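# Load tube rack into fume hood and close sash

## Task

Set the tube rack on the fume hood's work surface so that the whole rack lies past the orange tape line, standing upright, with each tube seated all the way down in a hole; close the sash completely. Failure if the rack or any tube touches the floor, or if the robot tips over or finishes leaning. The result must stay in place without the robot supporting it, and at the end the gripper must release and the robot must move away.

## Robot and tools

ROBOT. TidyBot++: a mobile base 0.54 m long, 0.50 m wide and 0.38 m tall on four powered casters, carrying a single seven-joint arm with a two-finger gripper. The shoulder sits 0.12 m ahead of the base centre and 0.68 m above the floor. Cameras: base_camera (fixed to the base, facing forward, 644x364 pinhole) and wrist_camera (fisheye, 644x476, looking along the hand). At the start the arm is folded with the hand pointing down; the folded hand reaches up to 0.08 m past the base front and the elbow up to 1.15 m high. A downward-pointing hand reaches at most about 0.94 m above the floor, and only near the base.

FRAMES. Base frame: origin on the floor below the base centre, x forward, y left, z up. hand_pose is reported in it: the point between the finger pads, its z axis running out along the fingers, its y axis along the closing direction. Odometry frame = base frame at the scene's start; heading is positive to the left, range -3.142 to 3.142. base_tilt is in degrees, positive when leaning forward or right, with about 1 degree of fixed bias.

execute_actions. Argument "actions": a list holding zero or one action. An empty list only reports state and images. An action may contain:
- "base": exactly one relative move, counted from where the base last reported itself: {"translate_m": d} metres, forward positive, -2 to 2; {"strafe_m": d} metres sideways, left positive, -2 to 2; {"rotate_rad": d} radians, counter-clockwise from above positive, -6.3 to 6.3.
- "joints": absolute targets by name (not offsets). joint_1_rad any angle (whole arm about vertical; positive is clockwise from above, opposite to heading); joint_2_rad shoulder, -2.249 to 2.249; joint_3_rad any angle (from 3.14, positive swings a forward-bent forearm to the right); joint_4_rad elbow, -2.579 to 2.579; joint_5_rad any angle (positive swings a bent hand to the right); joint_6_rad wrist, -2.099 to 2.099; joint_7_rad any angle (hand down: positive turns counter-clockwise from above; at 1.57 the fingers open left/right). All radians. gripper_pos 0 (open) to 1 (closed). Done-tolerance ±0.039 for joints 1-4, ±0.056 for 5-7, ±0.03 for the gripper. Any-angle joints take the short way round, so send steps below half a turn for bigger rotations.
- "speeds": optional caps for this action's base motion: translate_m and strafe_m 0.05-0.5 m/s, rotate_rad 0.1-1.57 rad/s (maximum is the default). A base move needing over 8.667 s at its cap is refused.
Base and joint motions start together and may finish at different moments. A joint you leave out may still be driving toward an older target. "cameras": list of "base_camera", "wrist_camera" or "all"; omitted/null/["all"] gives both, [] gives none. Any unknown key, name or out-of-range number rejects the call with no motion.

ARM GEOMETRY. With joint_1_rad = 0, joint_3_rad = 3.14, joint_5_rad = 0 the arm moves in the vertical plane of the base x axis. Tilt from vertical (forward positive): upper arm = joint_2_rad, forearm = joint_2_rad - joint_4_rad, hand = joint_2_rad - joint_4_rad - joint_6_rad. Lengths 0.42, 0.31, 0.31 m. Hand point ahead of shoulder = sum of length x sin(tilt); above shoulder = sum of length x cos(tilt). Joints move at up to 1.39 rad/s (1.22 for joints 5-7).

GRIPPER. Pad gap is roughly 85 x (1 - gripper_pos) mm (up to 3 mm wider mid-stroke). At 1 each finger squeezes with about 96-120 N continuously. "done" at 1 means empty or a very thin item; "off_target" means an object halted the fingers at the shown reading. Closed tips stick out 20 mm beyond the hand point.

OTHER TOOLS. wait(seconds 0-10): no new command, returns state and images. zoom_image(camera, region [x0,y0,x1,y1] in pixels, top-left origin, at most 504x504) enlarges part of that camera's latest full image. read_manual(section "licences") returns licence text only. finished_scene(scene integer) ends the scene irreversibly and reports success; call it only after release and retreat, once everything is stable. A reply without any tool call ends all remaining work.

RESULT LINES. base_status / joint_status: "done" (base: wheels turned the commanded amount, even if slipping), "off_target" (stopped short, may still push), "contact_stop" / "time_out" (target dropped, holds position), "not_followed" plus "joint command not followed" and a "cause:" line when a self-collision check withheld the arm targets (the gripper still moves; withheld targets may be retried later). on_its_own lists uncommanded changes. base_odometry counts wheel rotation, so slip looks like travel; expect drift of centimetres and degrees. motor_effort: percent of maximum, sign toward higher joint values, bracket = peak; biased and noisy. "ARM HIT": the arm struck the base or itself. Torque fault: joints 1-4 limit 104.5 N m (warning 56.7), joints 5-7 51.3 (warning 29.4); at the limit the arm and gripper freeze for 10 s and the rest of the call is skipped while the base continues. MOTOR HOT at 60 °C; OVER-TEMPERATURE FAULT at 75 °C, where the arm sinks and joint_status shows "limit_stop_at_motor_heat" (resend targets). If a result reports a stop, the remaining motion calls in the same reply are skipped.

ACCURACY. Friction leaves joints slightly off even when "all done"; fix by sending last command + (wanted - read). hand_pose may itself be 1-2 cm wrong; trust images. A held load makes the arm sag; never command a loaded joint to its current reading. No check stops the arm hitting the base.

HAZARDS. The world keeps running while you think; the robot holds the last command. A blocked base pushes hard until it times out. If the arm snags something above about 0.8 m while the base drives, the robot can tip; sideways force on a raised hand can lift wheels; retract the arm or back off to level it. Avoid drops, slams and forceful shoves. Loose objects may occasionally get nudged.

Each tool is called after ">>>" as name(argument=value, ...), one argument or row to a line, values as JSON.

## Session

>>> execute_actions(
  actions=[
    {"joints":{"joint_6_rad":0.5,"joint_4_rad":-2.4,"joint_1_rad":-0.01,"joint_3_rad":3.14}},
  ],
)

Scene clock: 1.60 s.
base_odometry: x=+0.000 y=+0.000 heading=+0.000 (m, m, rad; odometry frame)
base_tilt: forward=+0.2 right=+0.4 (deg)
base_status: not commanded
joint_positions: joint_1_rad=-0.029 joint_2_rad=-0.308 joint_3_rad=+3.118 joint_4_rad=-2.401 joint_5_rad=-0.048 joint_6_rad=+0.497 joint_7_rad=+1.583 gripper_pos=+0.000
joint_status: all done
motor_effort: joint_1_rad=-1(2) joint_2_rad=-9(9) joint_3_rad=-1(1) joint_4_rad=+19(20) joint_5_rad=+0(1) joint_6_rad=+8(8) joint_7_rad=+0(0) (%)
hand_pose: x=+0.5744 y=+0.0192 z=+0.9183 quat_wxyz=(-0.017, +0.716, +0.002, +0.698) (m; base frame)
pictures: base_camera, wrist_camera
Images, in order (width x height): base_camera 644x364, wrist_camera 644x476.

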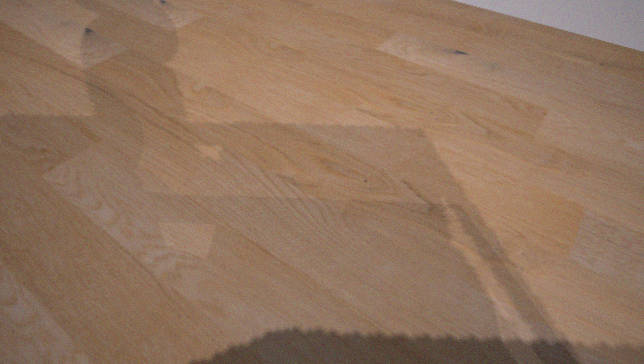

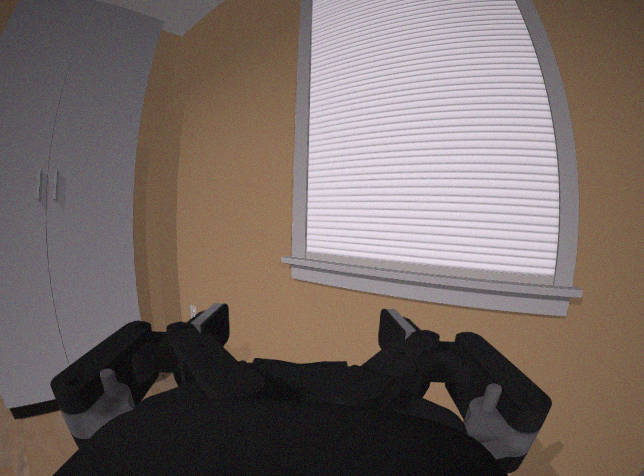

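>>> execute_actions(
  actions=[
    {"base":{"rotate_rad":2.55},"joints":{"joint_1_rad":0.025,"joint_3_rad":3.165,"joint_5_rad":0.03,"joint_7_rad":1.54}},
  ],
)

Scene clock: 5.13 s.
base_odometry: x=+0.000 y=+0.000 heading=+2.550 (m, m, rad; odometry frame)
base_tilt: forward=+0.2 right=+0.4 (deg)
base_status: done
joint_positions: joint_1_rad=+0.017 joint_2_rad=-0.308 joint_3_rad=+3.157 joint_4_rad=-2.401 joint_5_rad=+0.012 joint_6_rad=+0.497 joint_7_rad=+1.573 gripper_pos=+0.000
joint_status: all done
motor_effort: joint_1_rad=-1(4) joint_2_rad=-9(11) joint_3_rad=-1(4) joint_4_rad=+19(20) joint_5_rad=+0(1) joint_6_rad=+8(8) joint_7_rad=+0(0) (%)
hand_pose: x=+0.5751 y=-0.0125 z=+0.9186 quat_wxyz=(+0.012, +0.716, -0.006, +0.698) (m; base frame)
pictures: base_camera, wrist_camera
Images, in order (width x height): base_camera 644x364, wrist_camera 644x476.

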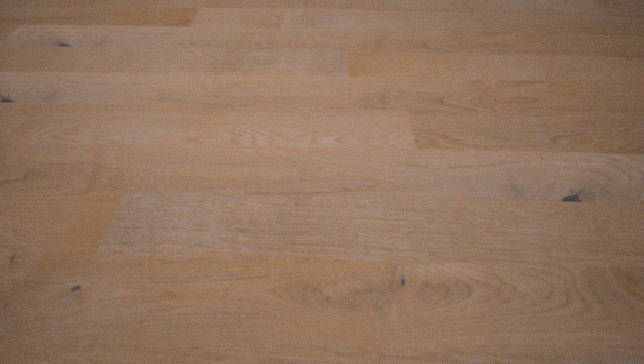

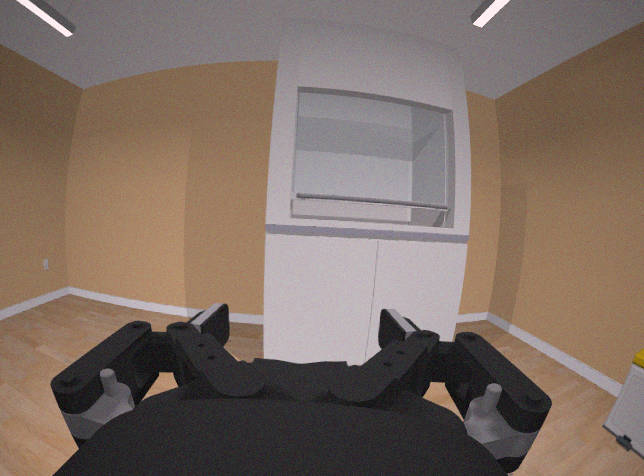

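>>> execute_actions(
  actions=[
    {"base":{"rotate_rad":-0.03},"joints":{"joint_1_rad":-0.01,"joint_3_rad":3.13,"joint_4_rad":-2.04,"joint_6_rad":0.14,"gripper_pos":1}},
  ],
  cameras=[],
)

>>> execute_actions(
  actions=[
    {"base":{"strafe_m":-0.33}},
  ],
  cameras=[],
)

>>> execute_actions(
  actions=[
    {"base":{"translate_m":0.85}},
  ],
)

Scene clock: 7.23 s.
base_odometry: x=+0.000 y=+0.000 heading=+2.519 (m, m, rad; odometry frame)
base_tilt: forward=+0.2 right=+0.4 (deg)
base_status: done
joint_positions: joint_1_rad=+0.010 joint_2_rad=-0.308 joint_3_rad=+3.152 joint_4_rad=-2.048 joint_5_rad=+0.012 joint_6_rad=+0.166 joint_7_rad=+1.573 gripper_pos=+0.999
joint_status: all done
motor_effort: joint_1_rad=-1(3) joint_2_rad=-11(11) joint_3_rad=-1(1) joint_4_rad=+22(21) joint_5_rad=+0(1) joint_6_rad=+8(8) joint_7_rad=+0(0) (%)
hand_pose: x=+0.6125 y=-0.0088 z=+1.0288 quat_wxyz=(+0.010, +0.708, -0.002, +0.706) (m; base frame)
pictures: none
No camera images: the call's "cameras" was empty. Leave "cameras" out to get every camera's image.

Scene clock: 9.23 s.
base_odometry: x=+0.192 y=+0.268 heading=+2.520 (m, m, rad; odometry frame)
base_tilt: forward=+0.2 right=+0.4 (deg)
base_status: done
joint_positions: joint_1_rad=+0.005 joint_2_rad=-0.308 joint_3_rad=+3.145 joint_4_rad=-2.048 joint_5_rad=+0.012 joint_6_rad=+0.166 joint_7_rad=+1.573 gripper_pos=+0.999
joint_status: not commanded
motor_effort: joint_1_rad=-1(3) joint_2_rad=-11(12) joint_3_rad=+0(1) joint_4_rad=+22(21) joint_5_rad=+0(0) joint_6_rad=+8(8) joint_7_rad=+0(0) (%)
hand_pose: x=+0.6125 y=-0.0029 z=+1.0288 quat_wxyz=(+0.007, +0.708, +0.002, +0.706) (m; base frame)
pictures: none
No camera images: the call's "cameras" was empty. Leave "cameras" out to get every camera's image.

Scene clock: 12.30 s.
base_odometry: x=-0.499 y=+0.764 heading=+2.520 (m, m, rad; odometry frame)
base_tilt: forward=+0.2 right=+0.4 (deg)
base_status: done
joint_positions: joint_1_rad=+0.005 joint_2_rad=-0.308 joint_3_rad=+3.145 joint_4_rad=-2.047 joint_5_rad=+0.012 joint_6_rad=+0.164 joint_7_rad=+1.573 gripper_pos=+0.999
joint_status: not commanded
motor_effort: joint_1_rad=-1(1) joint_2_rad=-11(15) joint_3_rad=-1(0) joint_4_rad=+21(23) joint_5_rad=+0(0) joint_6_rad=+8(8) joint_7_rad=+0(1) (%)
hand_pose: x=+0.6125 y=-0.0028 z=+1.0289 quat_wxyz=(+0.007, +0.709, +0.002, +0.706) (m; base frame)
pictures: base_camera, wrist_camera
Images, in order (width x height): base_camera 644x364, wrist_camera 644x476.

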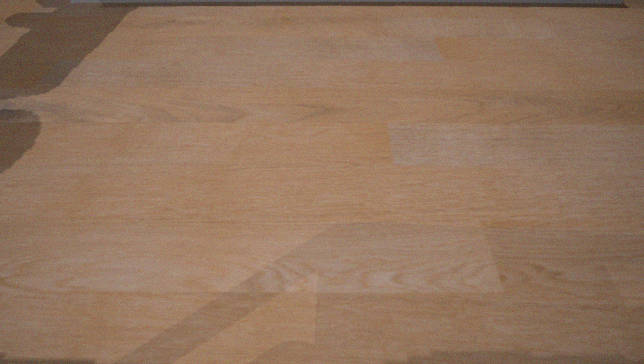

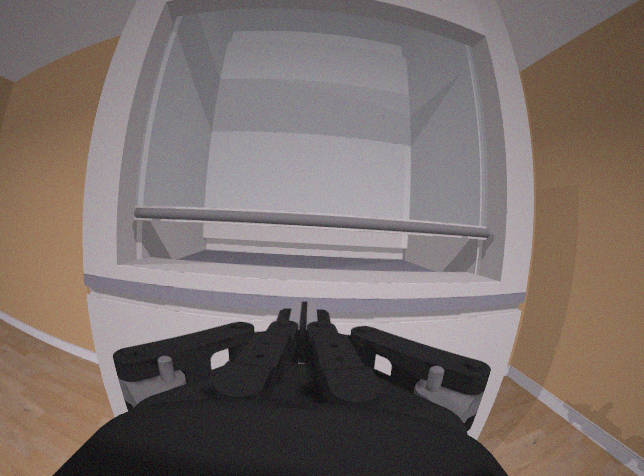

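>>> execute_actions(
  actions=[
    {"base":{"translate_m":0.38},"joints":{"joint_4_rad":-1.9,"joint_6_rad":0.0}},
  ],
)

Scene clock: 15.73 s.
base_odometry: x=-0.808 y=+0.985 heading=+2.520 (m, m, rad; odometry frame)
base_tilt: forward=+0.2 right=+0.4 (deg)
base_status: done
joint_positions: joint_1_rad=+0.005 joint_2_rad=-0.305 joint_3_rad=+3.145 joint_4_rad=-1.905 joint_5_rad=+0.012 joint_6_rad=+0.025 joint_7_rad=+1.573 gripper_pos=+0.999
joint_status: all done
motor_effort: joint_1_rad=-1(2) joint_2_rad=-11(15) joint_3_rad=-1(0) joint_4_rad=+22(23) joint_5_rad=+0(0) joint_6_rad=+8(9) joint_7_rad=+0(0) (%)
hand_pose: x=+0.6183 y=-0.0034 z=+1.0725 quat_wxyz=(+0.008, +0.709, +0.002, +0.705) (m; base frame)
pictures: base_camera, wrist_camera
Images, in order (width x height): base_camera 644x364, wrist_camera 644x476.

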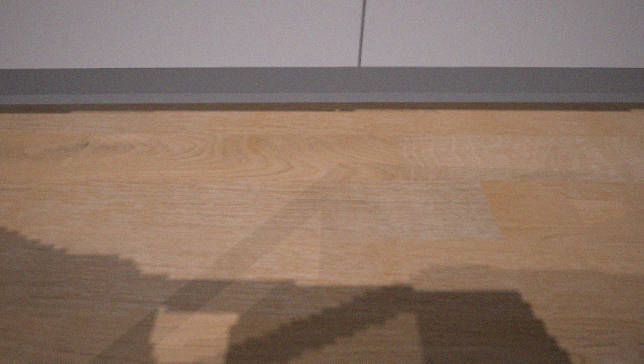

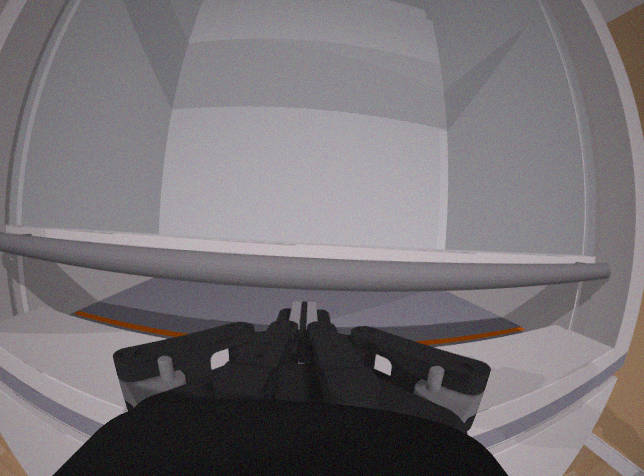

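>>> execute_actions(
  actions=[
    {"base":{"translate_m":0.095},"speeds":{"translate_m":0.1},"joints":{"joint_4_rad":-1.98,"joint_6_rad":0.13}},
  ],
  cameras=["wrist_camera"],
)

>>> execute_actions(
  actions=[
    {"joints":{"joint_2_rad":-0.36,"joint_4_rad":-1.6,"joint_6_rad":-0.15}},
  ],
  cameras=["wrist_camera"],
)

>>> execute_actions(
  actions=[
    {"joints":{"joint_2_rad":-0.29,"joint_4_rad":-1.25,"joint_6_rad":-0.42}},
  ],
  cameras=[],
)

>>> execute_actions(
  actions=[
    {"joints":{"joint_2_rad":-0.17,"joint_4_rad":-0.88,"joint_6_rad":-0.64}},
  ],
  cameras=["wrist_camera"],
)

Scene clock: 18.40 s.
base_odometry: x=-0.885 y=+1.041 heading=+2.520 (m, m, rad; odometry frame)
base_tilt: forward=+0.2 right=+0.4 (deg)
base_status: done
joint_positions: joint_1_rad=+0.005 joint_2_rad=-0.307 joint_3_rad=+3.145 joint_4_rad=-1.976 joint_5_rad=+0.012 joint_6_rad=+0.105 joint_7_rad=+1.573 gripper_pos=+0.999
joint_status: all done
motor_effort: joint_1_rad=-1(2) joint_2_rad=-11(14) joint_3_rad=-1(0) joint_4_rad=+22(22) joint_5_rad=+0(0) joint_6_rad=+8(8) joint_7_rad=+0(0) (%)
hand_pose: x=+0.6160 y=-0.0031 z=+1.0541 quat_wxyz=(+0.007, +0.705, +0.002, +0.709) (m; base frame)
pictures: wrist_camera
Images, in order (width x height): wrist_camera 644x476.

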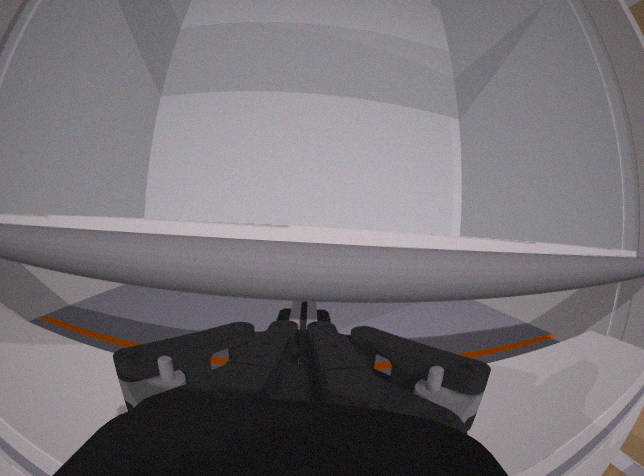

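Scene clock: 20.53 s.
base_odometry: x=-0.885 y=+1.041 heading=+2.520 (m, m, rad; odometry frame)
base_tilt: forward=+0.2 right=+0.4 (deg)
base_status: not commanded
joint_positions: joint_1_rad=+0.004 joint_2_rad=-0.293 joint_3_rad=+3.144 joint_4_rad=-1.678 joint_5_rad=+0.012 joint_6_rad=-0.242 joint_7_rad=+1.563 gripper_pos=+0.999
joint_status: joint_2_rad off_target (ended at -0.293, target -0.360); joint_4_rad off_target (ended at -1.678, target -1.600); joint_6_rad off_target (ended at -0.242, target -0.150)
motor_effort: joint_1_rad=-1(0) joint_2_rad=-25(28) joint_3_rad=-1(1) joint_4_rad=+34(46) joint_5_rad=+0(2) joint_6_rad=+17(26) joint_7_rad=+0(2) (%)
hand_pose: x=+0.6174 y=-0.0031 z=+1.1250 quat_wxyz=(+0.004, +0.727, -0.002, +0.687) (m; base frame)
pictures: wrist_camera
Images, in order (width x height): wrist_camera 644x476.

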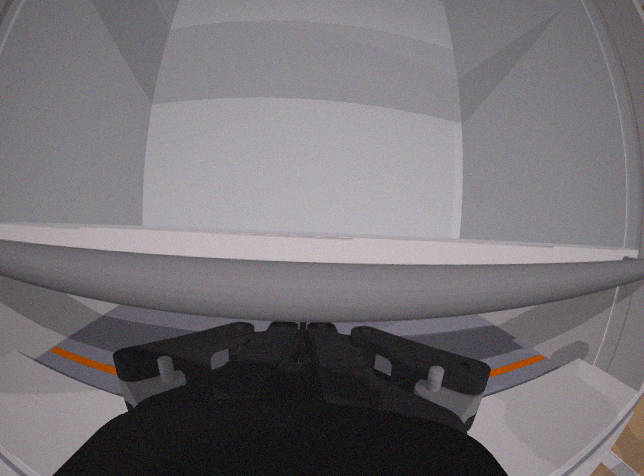

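Scene clock: 22.50 s.
base_odometry: x=-0.885 y=+1.041 heading=+2.520 (m, m, rad; odometry frame)
base_tilt: forward=+0.2 right=+0.4 (deg)
base_status: not commanded
joint_positions: joint_1_rad=+0.003 joint_2_rad=-0.244 joint_3_rad=+3.143 joint_4_rad=-1.297 joint_5_rad=+0.012 joint_6_rad=-0.484 joint_7_rad=+1.563 gripper_pos=+0.999
joint_status: joint_2_rad off_target (ended at -0.244, target -0.290); joint_4_rad off_target (ended at -1.297, target -1.250); joint_6_rad off_target (ended at -0.484, target -0.420)
motor_effort: joint_1_rad=-1(0) joint_2_rad=-20(28) joint_3_rad=+0(1) joint_4_rad=+27(48) joint_5_rad=+0(1) joint_6_rad=+14(30) joint_7_rad=+0(1) (%)
hand_pose: x=+0.6017 y=-0.0028 z=+1.2559 quat_wxyz=(+0.004, +0.695, -0.003, +0.719) (m; base frame)
pictures: none
No camera images: the call's "cameras" was empty. Leave "cameras" out to get every camera's image.

Scene clock: 24.30 s.
base_odometry: x=-0.885 y=+1.041 heading=+2.520 (m, m, rad; odometry frame)
base_tilt: forward=+0.2 right=+0.4 (deg)
base_status: not commanded
joint_positions: joint_1_rad=+0.003 joint_2_rad=-0.128 joint_3_rad=+3.142 joint_4_rad=-0.931 joint_5_rad=+0.012 joint_6_rad=-0.709 joint_7_rad=+1.563 gripper_pos=+0.999
joint_status: joint_2_rad off_target (ended at -0.128, target -0.170); joint_4_rad off_target (ended at -0.931, target -0.880); joint_6_rad off_target (ended at -0.709, target -0.640)
motor_effort: joint_1_rad=-1(0) joint_2_rad=-23(26) joint_3_rad=-1(1) joint_4_rad=+25(41) joint_5_rad=+0(0) joint_6_rad=+14(28) joint_7_rad=+0(1) (%)
hand_pose: x=+0.6018 y=-0.0030 z=+1.3363 quat_wxyz=(+0.004, +0.686, -0.004, +0.728) (m; base frame)
pictures: wrist_camera
Images, in order (width x height): wrist_camera 644x476.

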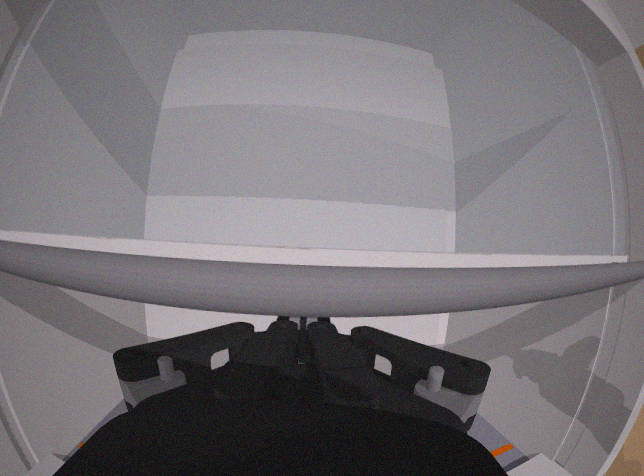

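>>> execute_actions(
  actions=[
    {"base":{"translate_m":-0.7},"joints":{"joint_2_rad":-0.2,"joint_4_rad":-1.3,"joint_6_rad":-0.6}},
  ],
  cameras=["wrist_camera"],
)

>>> execute_actions(
  actions=[
    {"base":{"rotate_rad":1.571},"joints":{"joint_2_rad":-0.4,"joint_4_rad":-1.6,"joint_6_rad":-0.7,"joint_7_rad":1.61}},
  ],
)

Scene clock: 27.73 s.
base_odometry: x=-0.316 y=+0.633 heading=+2.519 (m, m, rad; odometry frame)
base_tilt: forward=+0.2 right=+0.4 (deg)
base_status: done
joint_positions: joint_1_rad=+0.003 joint_2_rad=-0.194 joint_3_rad=+3.142 joint_4_rad=-1.299 joint_5_rad=+0.012 joint_6_rad=-0.624 joint_7_rad=+1.563 gripper_pos=+0.999
joint_status: all done
motor_effort: joint_1_rad=-1(0) joint_2_rad=-13(28) joint_3_rad=-1(1) joint_4_rad=+20(27) joint_5_rad=+1(0) joint_6_rad=+8(14) joint_7_rad=+0(0) (%)
hand_pose: x=+0.6264 y=-0.0026 z=+1.1867 quat_wxyz=(+0.004, +0.761, -0.003, +0.649) (m; base frame)
pictures: wrist_camera
Images, in order (width x height): wrist_camera 644x476.

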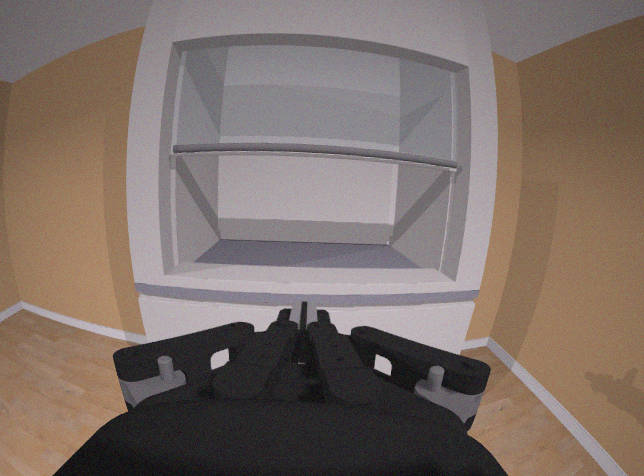

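Scene clock: 30.03 s.
base_odometry: x=-0.316 y=+0.633 heading=-2.193 (m, m, rad; odometry frame)
base_tilt: forward=+0.2 right=+0.4 (deg)
base_status: done
joint_positions: joint_1_rad=+0.000 joint_2_rad=-0.376 joint_3_rad=+3.138 joint_4_rad=-1.592 joint_5_rad=+0.012 joint_6_rad=-0.673 joint_7_rad=+1.576 gripper_pos=+0.999
joint_status: all done
motor_effort: joint_1_rad=-1(3) joint_2_rad=-7(16) joint_3_rad=-1(4) joint_4_rad=+21(21) joint_5_rad=+0(0) joint_6_rad=+8(8) joint_7_rad=+0(1) (%)
hand_pose: x=+0.5550 y=+0.0008 z=+1.0847 quat_wxyz=(+0.007, +0.810, +0.005, +0.586) (m; base frame)
pictures: base_camera, wrist_camera
Images, in order (width x height): base_camera 644x364, wrist_camera 644x476.

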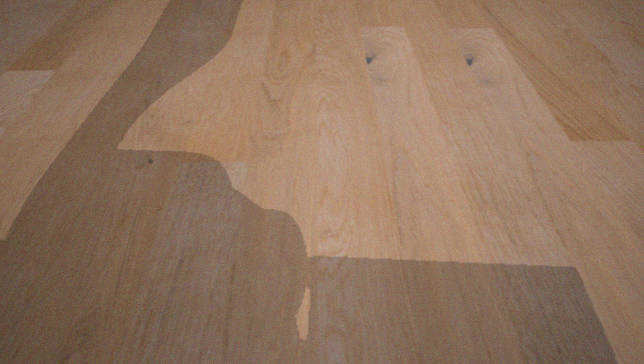

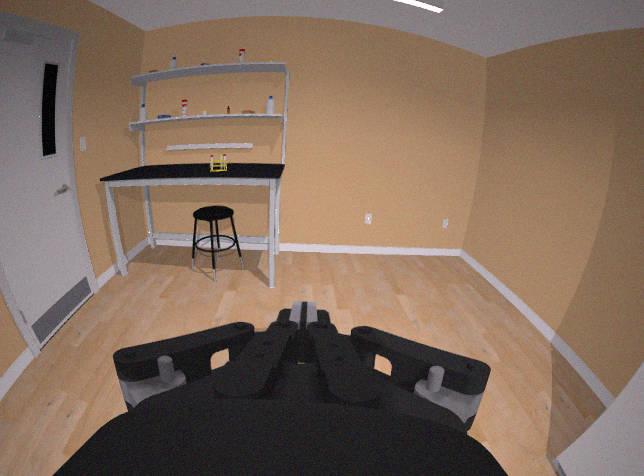

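>>> execute_actions(
  actions=[
    {"base":{"strafe_m":0.68}},
  ],
  cameras=[],
)

>>> execute_actions(
  actions=[
    {"base":{"translate_m":1.45},"joints":{"joint_4_rad":-1.4,"joint_6_rad":-1.0,"gripper_pos":0.45}},
  ],
)

>>> zoom_image(
  camera="wrist_camera",
  region=[200,140,440,320],
)

Scene clock: 33.53 s.
base_odometry: x=+0.237 y=+0.237 heading=-2.192 (m, m, rad; odometry frame)
base_tilt: forward=+0.2 right=+0.4 (deg)
base_status: done
joint_positions: joint_1_rad=+0.000 joint_2_rad=-0.376 joint_3_rad=+3.138 joint_4_rad=-1.592 joint_5_rad=+0.013 joint_6_rad=-0.673 joint_7_rad=+1.576 gripper_pos=+0.999
joint_status: not commanded
motor_effort: joint_1_rad=-1(3) joint_2_rad=-7(8) joint_3_rad=-1(4) joint_4_rad=+21(20) joint_5_rad=+1(1) joint_6_rad=+8(7) joint_7_rad=+0(0) (%)
hand_pose: x=+0.5549 y=+0.0010 z=+1.0848 quat_wxyz=(+0.007, +0.810, +0.006, +0.586) (m; base frame)
pictures: none
No camera images: the call's "cameras" was empty. Leave "cameras" out to get every camera's image.

Scene clock: 37.80 s.
base_odometry: x=-0.607 y=-0.942 heading=-2.192 (m, m, rad; odometry frame)
base_tilt: forward=+0.2 right=+0.4 (deg)
base_status: done
joint_positions: joint_1_rad=+0.000 joint_2_rad=-0.393 joint_3_rad=+3.138 joint_4_rad=-1.405 joint_5_rad=+0.013 joint_6_rad=-0.977 joint_7_rad=+1.576 gripper_pos=+0.450
joint_status: all done
motor_effort: joint_1_rad=-1(2) joint_2_rad=-6(9) joint_3_rad=-1(0) joint_4_rad=+19(21) joint_5_rad=+0(0) joint_6_rad=+7(8) joint_7_rad=+0(0) (%)
hand_pose: x=+0.5086 y=+0.0001 z=+1.1106 quat_wxyz=(+0.007, +0.839, +0.004, +0.545) (m; base frame)
pictures: base_camera, wrist_camera
Images, in order (width x height): base_camera 644x364, wrist_camera 644x476.

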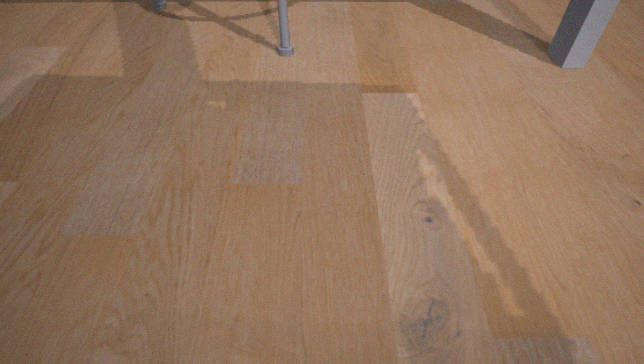

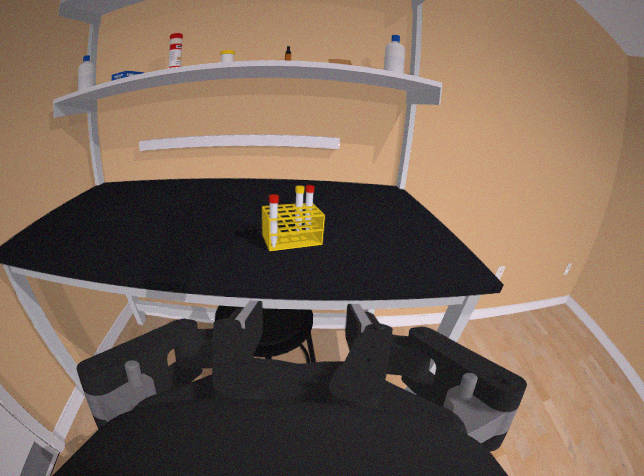

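Region (200, 140, 440, 320) of wrist_camera's 644x476 image, scaled by 2.100; it fills the top 378 rows of this view, and the rest is white.

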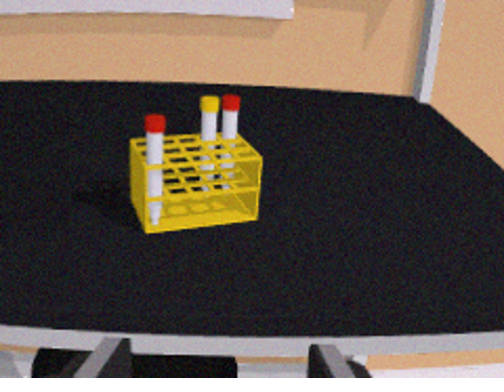

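>>> execute_actions(
  actions=[
    {"base":{"rotate_rad":0.35},"joints":{"joint_2_rad":0.03,"joint_4_rad":-1.9,"joint_6_rad":0.37}},
  ],
  cameras=[],
)

>>> execute_actions(
  actions=[
    {"base":{"strafe_m":-0.41},"speeds":{"strafe_m":0.3}},
  ],
)

Scene clock: 40.93 s.
base_odometry: x=-0.607 y=-0.942 heading=-1.843 (m, m, rad; odometry frame)
base_tilt: forward=+0.2 right=+0.4 (deg)
base_status: done
joint_positions: joint_1_rad=-0.001 joint_2_rad=+0.021 joint_3_rad=+3.136 joint_4_rad=-1.894 joint_5_rad=+0.013 joint_6_rad=+0.346 joint_7_rad=+1.576 gripper_pos=+0.450
joint_status: all done
motor_effort: joint_1_rad=-1(0) joint_2_rad=-22(25) joint_3_rad=-1(1) joint_4_rad=+21(22) joint_5_rad=+0(1) joint_6_rad=+8(9) joint_7_rad=+0(0) (%)
hand_pose: x=+0.7349 y=+0.0067 z=+0.9973 quat_wxyz=(+0.002, +0.706, +0.010, +0.708) (m; base frame)
pictures: none
No camera images: the call's "cameras" was empty. Leave "cameras" out to get every camera's image.

Scene clock: 43.27 s.
base_odometry: x=-1.002 y=-0.832 heading=-1.842 (m, m, rad; odometry frame)
base_tilt: forward=+0.2 right=+0.4 (deg)
base_status: done
joint_positions: joint_1_rad=-0.003 joint_2_rad=+0.021 joint_3_rad=+3.136 joint_4_rad=-1.894 joint_5_rad=+0.013 joint_6_rad=+0.346 joint_7_rad=+1.576 gripper_pos=+0.450
joint_status: not commanded
motor_effort: joint_1_rad=-1(1) joint_2_rad=-22(23) joint_3_rad=-1(1) joint_4_rad=+21(21) joint_5_rad=+0(1) joint_6_rad=+8(8) joint_7_rad=-1(0) (%)
hand_pose: x=+0.7348 y=+0.0079 z=+0.9973 quat_wxyz=(+0.002, +0.706, +0.011, +0.708) (m; base frame)
pictures: base_camera, wrist_camera
Images, in order (width x height): base_camera 644x364, wrist_camera 644x476.

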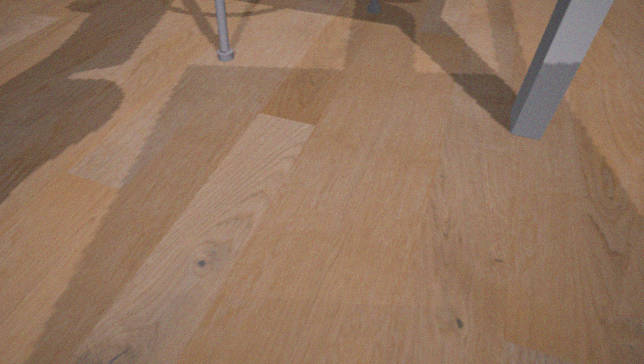

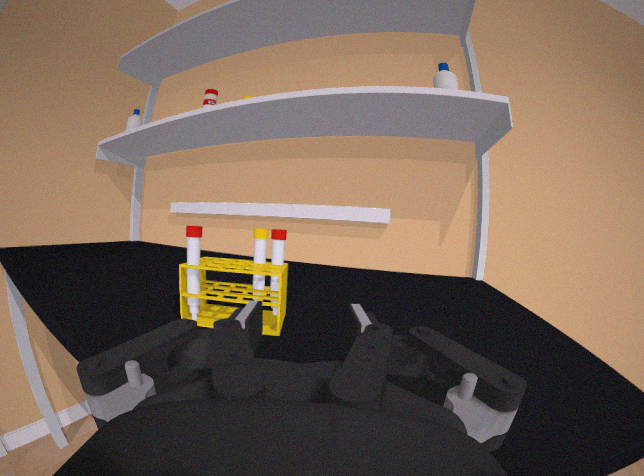

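>>> execute_actions(
  actions=[
    {"base":{"rotate_rad":-0.06},"joints":{"joint_4_rad":-1.94,"joint_6_rad":0.41}},
  ],
  cameras=[],
)

>>> execute_actions(
  actions=[
    {"base":{"strafe_m":0.085}},
  ],
  cameras=[],
)

>>> execute_actions(
  actions=[
    {"base":{"translate_m":0.14},"speeds":{"translate_m":0.12}},
  ],
  cameras=["wrist_camera"],
)

>>> zoom_image(
  camera="wrist_camera",
  region=[100,200,400,400],
)

Scene clock: 46.30 s.
base_odometry: x=-1.002 y=-0.832 heading=-1.902 (m, m, rad; odometry frame)
base_tilt: forward=+0.2 right=+0.4 (deg)
base_status: done
joint_positions: joint_1_rad=-0.003 joint_2_rad=+0.021 joint_3_rad=+3.136 joint_4_rad=-1.934 joint_5_rad=+0.013 joint_6_rad=+0.384 joint_7_rad=+1.576 gripper_pos=+0.450
joint_status: all done
motor_effort: joint_1_rad=-1(2) joint_2_rad=-22(23) joint_3_rad=-1(2) joint_4_rad=+20(22) joint_5_rad=+0(0) joint_6_rad=+8(9) joint_7_rad=+0(0) (%)
hand_pose: x=+0.7304 y=+0.0081 z=+0.9848 quat_wxyz=(+0.001, +0.707, +0.011, +0.707) (m; base frame)
pictures: none
No camera images: the call's "cameras" was empty. Leave "cameras" out to get every camera's image.

Scene clock: 47.50 s.
base_odometry: x=-0.922 y=-0.860 heading=-1.903 (m, m, rad; odometry frame)
base_tilt: forward=+0.2 right=+0.4 (deg)
base_status: done
joint_positions: joint_1_rad=-0.005 joint_2_rad=+0.021 joint_3_rad=+3.136 joint_4_rad=-1.934 joint_5_rad=+0.013 joint_6_rad=+0.384 joint_7_rad=+1.576 gripper_pos=+0.450
joint_status: not commanded
motor_effort: joint_1_rad=-1(5) joint_2_rad=-22(23) joint_3_rad=-1(4) joint_4_rad=+20(20) joint_5_rad=+0(1) joint_6_rad=+8(8) joint_7_rad=+0(0) (%)
hand_pose: x=+0.7304 y=+0.0090 z=+0.9848 quat_wxyz=(+0.001, +0.707, +0.011, +0.707) (m; base frame)
pictures: none
No camera images: the call's "cameras" was empty. Leave "cameras" out to get every camera's image.

Scene clock: 49.27 s.
base_odometry: x=-0.967 y=-0.993 heading=-1.903 (m, m, rad; odometry frame)
base_tilt: forward=+0.2 right=+0.4 (deg)
base_status: done
joint_positions: joint_1_rad=-0.005 joint_2_rad=+0.022 joint_3_rad=+3.136 joint_4_rad=-1.934 joint_5_rad=+0.013 joint_6_rad=+0.385 joint_7_rad=+1.576 gripper_pos=+0.450
joint_status: not commanded
motor_effort: joint_1_rad=-1(3) joint_2_rad=-22(26) joint_3_rad=-1(2) joint_4_rad=+20(21) joint_5_rad=-1(0) joint_6_rad=+8(8) joint_7_rad=+1(0) (%)
hand_pose: x=+0.7308 y=+0.0090 z=+0.9840 quat_wxyz=(+0.001, +0.707, +0.011, +0.707) (m; base frame)
pictures: wrist_camera
Images, in order (width x height): wrist_camera 644x476.

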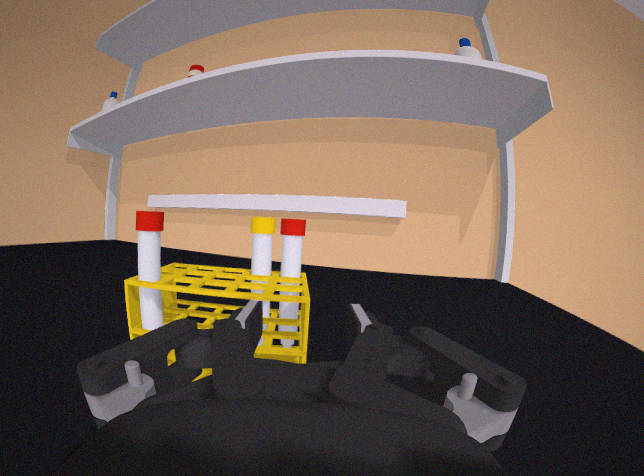

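Region (100, 200, 400, 400) of wrist_camera's 644x476 image, scaled by 1.680.

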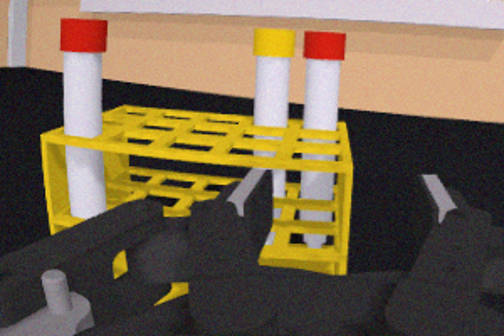

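>>> execute_actions(
  actions=[
    {"joints":{"joint_4_rad":-1.965,"joint_6_rad":0.43}},
  ],
  cameras=[],
)

>>> execute_actions(
  actions=[
    {"base":{"translate_m":0.015},"speeds":{"translate_m":0.05}},
  ],
  cameras=["wrist_camera"],
)

>>> zoom_image(
  camera="wrist_camera",
  region=[100,200,400,400],
)

Scene clock: 50.63 s.
base_odometry: x=-0.967 y=-0.993 heading=-1.903 (m, m, rad; odometry frame)
base_tilt: forward=+0.2 right=+0.4 (deg)
base_status: not commanded
joint_positions: joint_1_rad=-0.005 joint_2_rad=+0.022 joint_3_rad=+3.136 joint_4_rad=-1.958 joint_5_rad=+0.013 joint_6_rad=+0.404 joint_7_rad=+1.576 gripper_pos=+0.450
joint_status: all done
motor_effort: joint_1_rad=-1(1) joint_2_rad=-22(23) joint_3_rad=-1(1) joint_4_rad=+20(21) joint_5_rad=+0(0) joint_6_rad=+8(8) joint_7_rad=+0(0) (%)
hand_pose: x=+0.7279 y=+0.0090 z=+0.9756 quat_wxyz=(+0.001, +0.709, +0.011, +0.705) (m; base frame)
pictures: none
No camera images: the call's "cameras" was empty. Leave "cameras" out to get every camera's image.

Scene clock: 51.40 s.
base_odometry: x=-0.972 y=-1.007 heading=-1.903 (m, m, rad; odometry frame)
base_tilt: forward=+0.2 right=+0.4 (deg)
base_status: done
joint_positions: joint_1_rad=-0.005 joint_2_rad=+0.023 joint_3_rad=+3.136 joint_4_rad=-1.958 joint_5_rad=+0.013 joint_6_rad=+0.404 joint_7_rad=+1.576 gripper_pos=+0.450
joint_status: not commanded
motor_effort: joint_1_rad=-1(0) joint_2_rad=-22(25) joint_3_rad=-1(0) joint_4_rad=+20(21) joint_5_rad=-1(0) joint_6_rad=+8(8) joint_7_rad=+0(0) (%)
hand_pose: x=+0.7281 y=+0.0090 z=+0.9755 quat_wxyz=(+0.001, +0.709, +0.011, +0.705) (m; base frame)
pictures: wrist_camera
Images, in order (width x height): wrist_camera 644x476.

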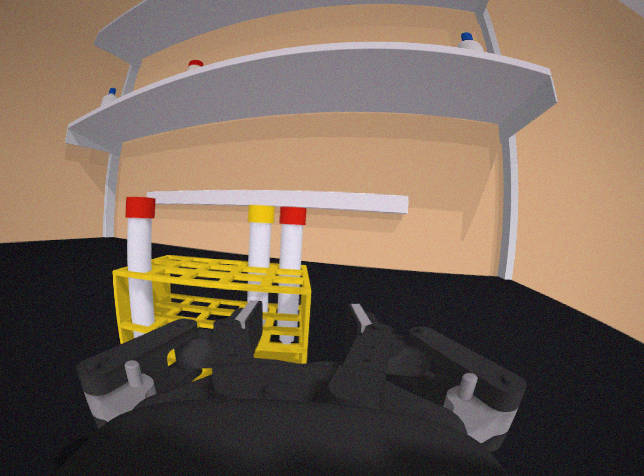

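Region (100, 200, 400, 400) of wrist_camera's 644x476 image, scaled by 1.680.

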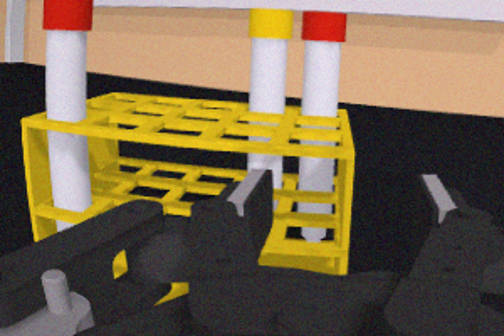

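>>> execute_actions(
  actions=[
    {"base":{"translate_m":0.035},"speeds":{"translate_m":0.05}},
  ],
  cameras=["wrist_camera"],
)

Scene clock: 52.83 s.
base_odometry: x=-0.983 y=-1.040 heading=-1.902 (m, m, rad; odometry frame)
base_tilt: forward=+0.2 right=+0.4 (deg)
base_status: done
joint_positions: joint_1_rad=-0.005 joint_2_rad=+0.023 joint_3_rad=+3.136 joint_4_rad=-1.958 joint_5_rad=+0.013 joint_6_rad=+0.405 joint_7_rad=+1.576 gripper_pos=+0.450
joint_status: not commanded
motor_effort: joint_1_rad=-1(0) joint_2_rad=-22(26) joint_3_rad=-1(1) joint_4_rad=+20(21) joint_5_rad=-1(0) joint_6_rad=+8(8) joint_7_rad=+0(0) (%)
hand_pose: x=+0.7281 y=+0.0091 z=+0.9754 quat_wxyz=(+0.001, +0.709, +0.011, +0.705) (m; base frame)
pictures: wrist_camera
Images, in order (width x height): wrist_camera 644x476.

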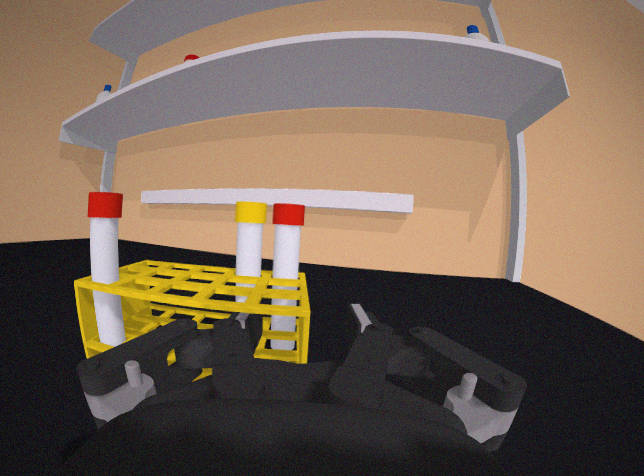

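>>> execute_actions(
  actions=[
    {"base":{"translate_m":0.01},"speeds":{"translate_m":0.05}},
  ],
  cameras=[],
)

>>> execute_actions(
  actions=[
    {"joints":{"gripper_pos":1}},
  ],
  cameras=[],
)

>>> execute_actions(
  actions=[
    {"joints":{"joint_4_rad":-1.75,"joint_6_rad":0.19}},
  ],
  cameras=["wrist_camera"],
)

Scene clock: 54.20 s.
base_odometry: x=-0.986 y=-1.050 heading=-1.902 (m, m, rad; odometry frame)
base_tilt: forward=+0.2 right=+0.4 (deg)
base_status: done
joint_positions: joint_1_rad=-0.005 joint_2_rad=+0.026 joint_3_rad=+3.136 joint_4_rad=-1.958 joint_5_rad=+0.013 joint_6_rad=+0.406 joint_7_rad=+1.576 gripper_pos=+0.450
joint_status: not commanded
motor_effort: joint_1_rad=-1(0) joint_2_rad=-23(25) joint_3_rad=-1(0) joint_4_rad=+20(22) joint_5_rad=-1(1) joint_6_rad=+9(8) joint_7_rad=-1(0) (%)
hand_pose: x=+0.7289 y=+0.0091 z=+0.9741 quat_wxyz=(+0.001, +0.709, +0.011, +0.705) (m; base frame)
pictures: none
No camera images: the call's "cameras" was empty. Leave "cameras" out to get every camera's image.

Scene clock: 55.33 s.
base_odometry: x=-0.986 y=-1.050 heading=-1.902 (m, m, rad; odometry frame)
base_tilt: forward=+0.2 right=+0.4 (deg)
base_status: not commanded
joint_positions: joint_1_rad=-0.005 joint_2_rad=+0.025 joint_3_rad=+3.136 joint_4_rad=-1.958 joint_5_rad=+0.013 joint_6_rad=+0.416 joint_7_rad=+1.576 gripper_pos=+0.980
joint_status: all done
motor_effort: joint_1_rad=-2(1) joint_2_rad=-21(23) joint_3_rad=-2(1) joint_4_rad=+18(21) joint_5_rad=+1(1) joint_6_rad=+7(9) joint_7_rad=+0(3) (%)
hand_pose: x=+0.7286 y=+0.0091 z=+0.9779 quat_wxyz=(+0.001, +0.706, +0.012, +0.709) (m; base frame)
pictures: none
No camera images: the call's "cameras" was empty. Leave "cameras" out to get every camera's image.

Scene clock: 56.57 s.
base_odometry: x=-0.986 y=-1.050 heading=-1.902 (m, m, rad; odometry frame)
base_tilt: forward=+0.2 right=+0.4 (deg)
base_status: not commanded
joint_positions: joint_1_rad=-0.005 joint_2_rad=+0.026 joint_3_rad=+3.136 joint_4_rad=-1.762 joint_5_rad=+0.013 joint_6_rad=+0.210 joint_7_rad=+1.576 gripper_pos=+0.980
joint_status: all done
motor_effort: joint_1_rad=-1(2) joint_2_rad=-25(25) joint_3_rad=-1(2) joint_4_rad=+22(22) joint_5_rad=-1(1) joint_6_rad=+9(9) joint_7_rad=+0(0) (%)
hand_pose: x=+0.7481 y=+0.0085 z=+1.0323 quat_wxyz=(+0.002, +0.710, +0.011, +0.705) (m; base frame)
pictures: wrist_camera
Images, in order (width x height): wrist_camera 644x476.

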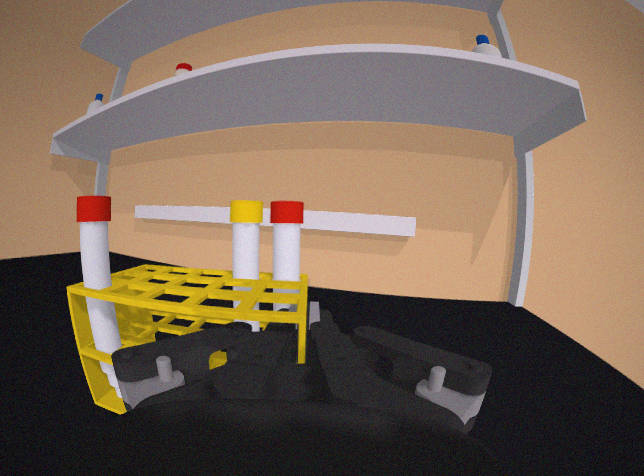

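>>> execute_actions(
  actions=[
    {"base":{"translate_m":-0.7},"speeds":{"translate_m":0.3},"joints":{"joint_4_rad":-1.38,"joint_6_rad":-0.17}},
  ],
  cameras=[],
)

>>> execute_actions(
  actions=[
    {"base":{"rotate_rad":-1.861},"speeds":{"rotate_rad":0.6}},
  ],
  cameras=[],
)

>>> execute_actions(
  actions=[
    {"base":{"strafe_m":-1.12},"speeds":{"strafe_m":0.35}},
  ],
  cameras=[],
)

>>> execute_actions(
  actions=[
    {"base":{"translate_m":0.6},"speeds":{"translate_m":0.3}},
  ],
)

Scene clock: 60.73 s.
base_odometry: x=-0.758 y=-0.388 heading=-1.902 (m, m, rad; odometry frame)
base_tilt: forward=+0.2 right=+0.4 (deg)
base_status: done
joint_positions: joint_1_rad=-0.005 joint_2_rad=+0.032 joint_3_rad=+3.136 joint_4_rad=-1.394 joint_5_rad=+0.013 joint_6_rad=-0.151 joint_7_rad=+1.576 gripper_pos=+0.980
joint_status: all done
motor_effort: joint_1_rad=-2(5) joint_2_rad=-24(29) joint_3_rad=-1(4) joint_4_rad=+23(24) joint_5_rad=-1(1) joint_6_rad=+9(9) joint_7_rad=+0(0) (%)
hand_pose: x=+0.7547 y=+0.0076 z=+1.1460 quat_wxyz=(+0.003, +0.709, +0.010, +0.705) (m; base frame)
pictures: none
No camera images: the call's "cameras" was empty. Leave "cameras" out to get every camera's image.

Scene clock: 64.57 s.
base_odometry: x=-0.758 y=-0.388 heading=+2.520 (m, m, rad; odometry frame)
base_tilt: forward=+0.2 right=+0.4 (deg)
base_status: done
joint_positions: joint_1_rad=-0.007 joint_2_rad=+0.032 joint_3_rad=+3.134 joint_4_rad=-1.394 joint_5_rad=+0.013 joint_6_rad=-0.151 joint_7_rad=+1.576 gripper_pos=+0.980
joint_status: not commanded
motor_effort: joint_1_rad=-1(4) joint_2_rad=-25(26) joint_3_rad=-1(4) joint_4_rad=+23(23) joint_5_rad=-1(1) joint_6_rad=+9(9) joint_7_rad=+0(0) (%)
hand_pose: x=+0.7547 y=+0.0099 z=+1.1459 quat_wxyz=(+0.002, +0.709, +0.011, +0.705) (m; base frame)
pictures: none
No camera images: the call's "cameras" was empty. Leave "cameras" out to get every camera's image.

Scene clock: 68.83 s.
base_odometry: x=-0.106 y=+0.523 heading=+2.520 (m, m, rad; odometry frame)
base_tilt: forward=+0.2 right=+0.4 (deg)
base_status: done
joint_positions: joint_1_rad=-0.007 joint_2_rad=+0.032 joint_3_rad=+3.134 joint_4_rad=-1.394 joint_5_rad=+0.013 joint_6_rad=-0.152 joint_7_rad=+1.576 gripper_pos=+0.980
joint_status: not commanded
motor_effort: joint_1_rad=-2(2) joint_2_rad=-25(27) joint_3_rad=-1(2) joint_4_rad=+23(23) joint_5_rad=+0(1) joint_6_rad=+8(9) joint_7_rad=-1(1) (%)
hand_pose: x=+0.7547 y=+0.0104 z=+1.1459 quat_wxyz=(+0.002, +0.709, +0.011, +0.705) (m; base frame)
pictures: none
No camera images: the call's "cameras" was empty. Leave "cameras" out to get every camera's image.

Scene clock: 71.80 s.
base_odometry: x=-0.593 y=+0.873 heading=+2.519 (m, m, rad; odometry frame)
base_tilt: forward=+0.2 right=+0.4 (deg)
base_status: done
joint_positions: joint_1_rad=-0.007 joint_2_rad=+0.034 joint_3_rad=+3.134 joint_4_rad=-1.393 joint_5_rad=+0.013 joint_6_rad=-0.153 joint_7_rad=+1.576 gripper_pos=+0.980
joint_status: not commanded
motor_effort: joint_1_rad=-1(3) joint_2_rad=-26(29) joint_3_rad=-1(2) joint_4_rad=+23(24) joint_5_rad=+0(1) joint_6_rad=+9(9) joint_7_rad=+0(0) (%)
hand_pose: x=+0.7555 y=+0.0104 z=+1.1447 quat_wxyz=(+0.002, +0.710, +0.011, +0.704) (m; base frame)
pictures: base_camera, wrist_camera
Images, in order (width x height): base_camera 644x364, wrist_camera 644x476.

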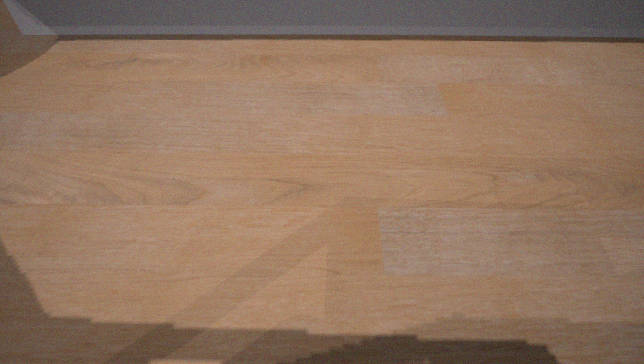

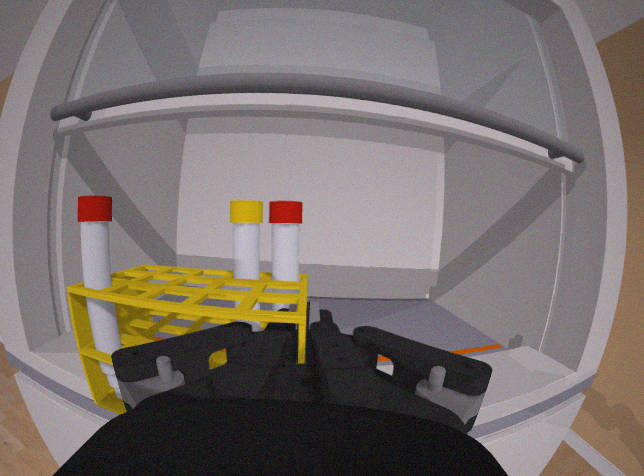

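>>> execute_actions(
  actions=[
    {"base":{"translate_m":0.53},"speeds":{"translate_m":0.2}},
  ],
  cameras=["base_camera"],
)

>>> execute_actions(
  actions=[
    {"joints":{"joint_2_rad":0.24,"joint_6_rad":0.1}},
  ],
  cameras=[],
)

>>> execute_actions(
  actions=[
    {"joints":{"joint_4_rad":-1.47,"joint_6_rad":0.18}},
  ],
  cameras=[],
)

>>> execute_actions(
  actions=[
    {"joints":{"joint_4_rad":-1.53,"joint_6_rad":0.23}},
  ],
  cameras=["wrist_camera"],
)

Scene clock: 76.30 s.
base_odometry: x=-1.024 y=+1.182 heading=+2.519 (m, m, rad; odometry frame)
base_tilt: forward=+0.2 right=+0.4 (deg)
base_status: done
joint_positions: joint_1_rad=-0.007 joint_2_rad=+0.035 joint_3_rad=+3.134 joint_4_rad=-1.393 joint_5_rad=+0.013 joint_6_rad=-0.153 joint_7_rad=+1.576 gripper_pos=+0.980
joint_status: not commanded
motor_effort: joint_1_rad=-1(3) joint_2_rad=-26(29) joint_3_rad=-1(2) joint_4_rad=+24(23) joint_5_rad=-1(0) joint_6_rad=+9(9) joint_7_rad=-1(0) (%)
hand_pose: x=+0.7559 y=+0.0104 z=+1.1441 quat_wxyz=(+0.002, +0.711, +0.011, +0.704) (m; base frame)
pictures: base_camera
Images, in order (width x height): base_camera 644x364.

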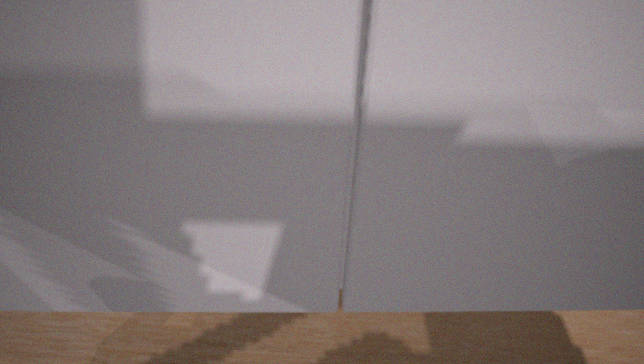

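Scene clock: 77.53 s.
base_odometry: x=-1.024 y=+1.182 heading=+2.519 (m, m, rad; odometry frame)
base_tilt: forward=+0.2 right=+0.4 (deg)
base_status: not commanded
joint_positions: joint_1_rad=-0.007 joint_2_rad=+0.251 joint_3_rad=+3.134 joint_4_rad=-1.391 joint_5_rad=+0.013 joint_6_rad=+0.067 joint_7_rad=+1.576 gripper_pos=+0.980
joint_status: all done
motor_effort: joint_1_rad=-1(1) joint_2_rad=-34(38) joint_3_rad=-2(2) joint_4_rad=+23(24) joint_5_rad=+0(0) joint_6_rad=+9(10) joint_7_rad=+0(0) (%)
hand_pose: x=+0.8481 y=+0.0119 z=+1.0658 quat_wxyz=(+0.000, +0.708, +0.012, +0.706) (m; base frame)
pictures: none
No camera images: the call's "cameras" was empty. Leave "cameras" out to get every camera's image.

Scene clock: 78.43 s.
base_odometry: x=-1.024 y=+1.182 heading=+2.519 (m, m, rad; odometry frame)
base_tilt: forward=+0.2 right=+0.4 (deg)
base_status: not commanded
joint_positions: joint_1_rad=-0.007 joint_2_rad=+0.251 joint_3_rad=+3.134 joint_4_rad=-1.472 joint_5_rad=+0.013 joint_6_rad=+0.147 joint_7_rad=+1.576 gripper_pos=+0.980
joint_status: all done
motor_effort: joint_1_rad=-1(1) joint_2_rad=-33(35) joint_3_rad=-2(1) joint_4_rad=+23(23) joint_5_rad=+0(0) joint_6_rad=+9(10) joint_7_rad=+0(0) (%)
hand_pose: x=+0.8453 y=+0.0122 z=+1.0401 quat_wxyz=(+0.000, +0.709, +0.012, +0.705) (m; base frame)
pictures: none
No camera images: the call's "cameras" was empty. Leave "cameras" out to get every camera's image.

Scene clock: 79.23 s.
base_odometry: x=-1.024 y=+1.182 heading=+2.519 (m, m, rad; odometry frame)
base_tilt: forward=+0.2 right=+0.4 (deg)
base_status: not commanded
joint_positions: joint_1_rad=-0.007 joint_2_rad=+0.251 joint_3_rad=+3.134 joint_4_rad=-1.531 joint_5_rad=+0.013 joint_6_rad=+0.197 joint_7_rad=+1.576 gripper_pos=+0.980
joint_status: all done
motor_effort: joint_1_rad=-1(1) joint_2_rad=-33(35) joint_3_rad=-2(2) joint_4_rad=+22(23) joint_5_rad=+0(1) joint_6_rad=+9(10) joint_7_rad=+0(1) (%)
hand_pose: x=+0.8419 y=+0.0124 z=+1.0192 quat_wxyz=(+0.000, +0.712, +0.012, +0.702) (m; base frame)
pictures: wrist_camera
Images, in order (width x height): wrist_camera 644x476.

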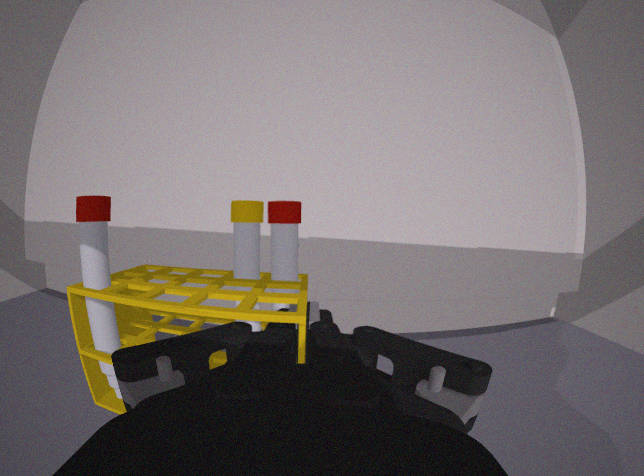

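>>> execute_actions(
  actions=[
    {"joints":{"joint_4_rad":-1.57,"joint_6_rad":0.25}},
  ],
  cameras=[],
)

>>> execute_actions(
  actions=[
    {"joints":{"joint_6_rad":0.17}},
  ],
  cameras=[],
)

>>> execute_actions(
  actions=[
    {"joints":{"joint_6_rad":0.135}},
  ],
  cameras=[],
)

Scene clock: 80.60 s.
base_odometry: x=-1.024 y=+1.182 heading=+2.519 (m, m, rad; odometry frame)
base_tilt: forward=+0.2 right=+0.4 (deg)
base_status: not commanded
joint_positions: joint_1_rad=-0.007 joint_2_rad=+0.251 joint_3_rad=+3.134 joint_4_rad=-1.570 joint_5_rad=+0.013 joint_6_rad=+0.217 joint_7_rad=+1.576 gripper_pos=+0.980
joint_status: all done
motor_effort: joint_1_rad=-1(1) joint_2_rad=-33(35) joint_3_rad=-1(2) joint_4_rad=+22(24) joint_5_rad=-1(1) joint_6_rad=+9(9) joint_7_rad=+0(0) (%)
hand_pose: x=+0.8389 y=+0.0125 z=+1.0013 quat_wxyz=(-0.001, +0.719, +0.012, +0.695) (m; base frame)
pictures: none
No camera images: the call's "cameras" was empty. Leave "cameras" out to get every camera's image.

Scene clock: 81.13 s.
base_odometry: x=-1.024 y=+1.182 heading=+2.519 (m, m, rad; odometry frame)
base_tilt: forward=+0.2 right=+0.4 (deg)
base_status: not commanded
joint_positions: joint_1_rad=-0.007 joint_2_rad=+0.251 joint_3_rad=+3.134 joint_4_rad=-1.570 joint_5_rad=+0.013 joint_6_rad=+0.187 joint_7_rad=+1.576 gripper_pos=+0.980
joint_status: all done
motor_effort: joint_1_rad=-2(2) joint_2_rad=-32(35) joint_3_rad=-1(2) joint_4_rad=+21(24) joint_5_rad=+0(1) joint_6_rad=+8(10) joint_7_rad=+0(0) (%)
hand_pose: x=+0.8385 y=+0.0124 z=+0.9920 quat_wxyz=(+0.000, +0.729, +0.012, +0.684) (m; base frame)
pictures: none
No camera images: the call's "cameras" was empty. Leave "cameras" out to get every camera's image.

Scene clock: 81.67 s.
base_odometry: x=-1.024 y=+1.182 heading=+2.519 (m, m, rad; odometry frame)
base_tilt: forward=+0.2 right=+0.4 (deg)
base_status: not commanded
joint_positions: joint_1_rad=-0.007 joint_2_rad=+0.247 joint_3_rad=+3.134 joint_4_rad=-1.565 joint_5_rad=+0.013 joint_6_rad=+0.168 joint_7_rad=+1.576 gripper_pos=+0.980
joint_status: all done
motor_effort: joint_1_rad=-2(4) joint_2_rad=-30(32) joint_3_rad=-2(3) joint_4_rad=+19(21) joint_5_rad=+1(1) joint_6_rad=+6(7) joint_7_rad=+1(2) (%)
hand_pose: x=+0.8375 y=+0.0123 z=+0.9918 quat_wxyz=(+0.000, +0.733, +0.012, +0.681) (m; base frame)
pictures: none
No camera images: the call's "cameras" was empty. Leave "cameras" out to get every camera's image.


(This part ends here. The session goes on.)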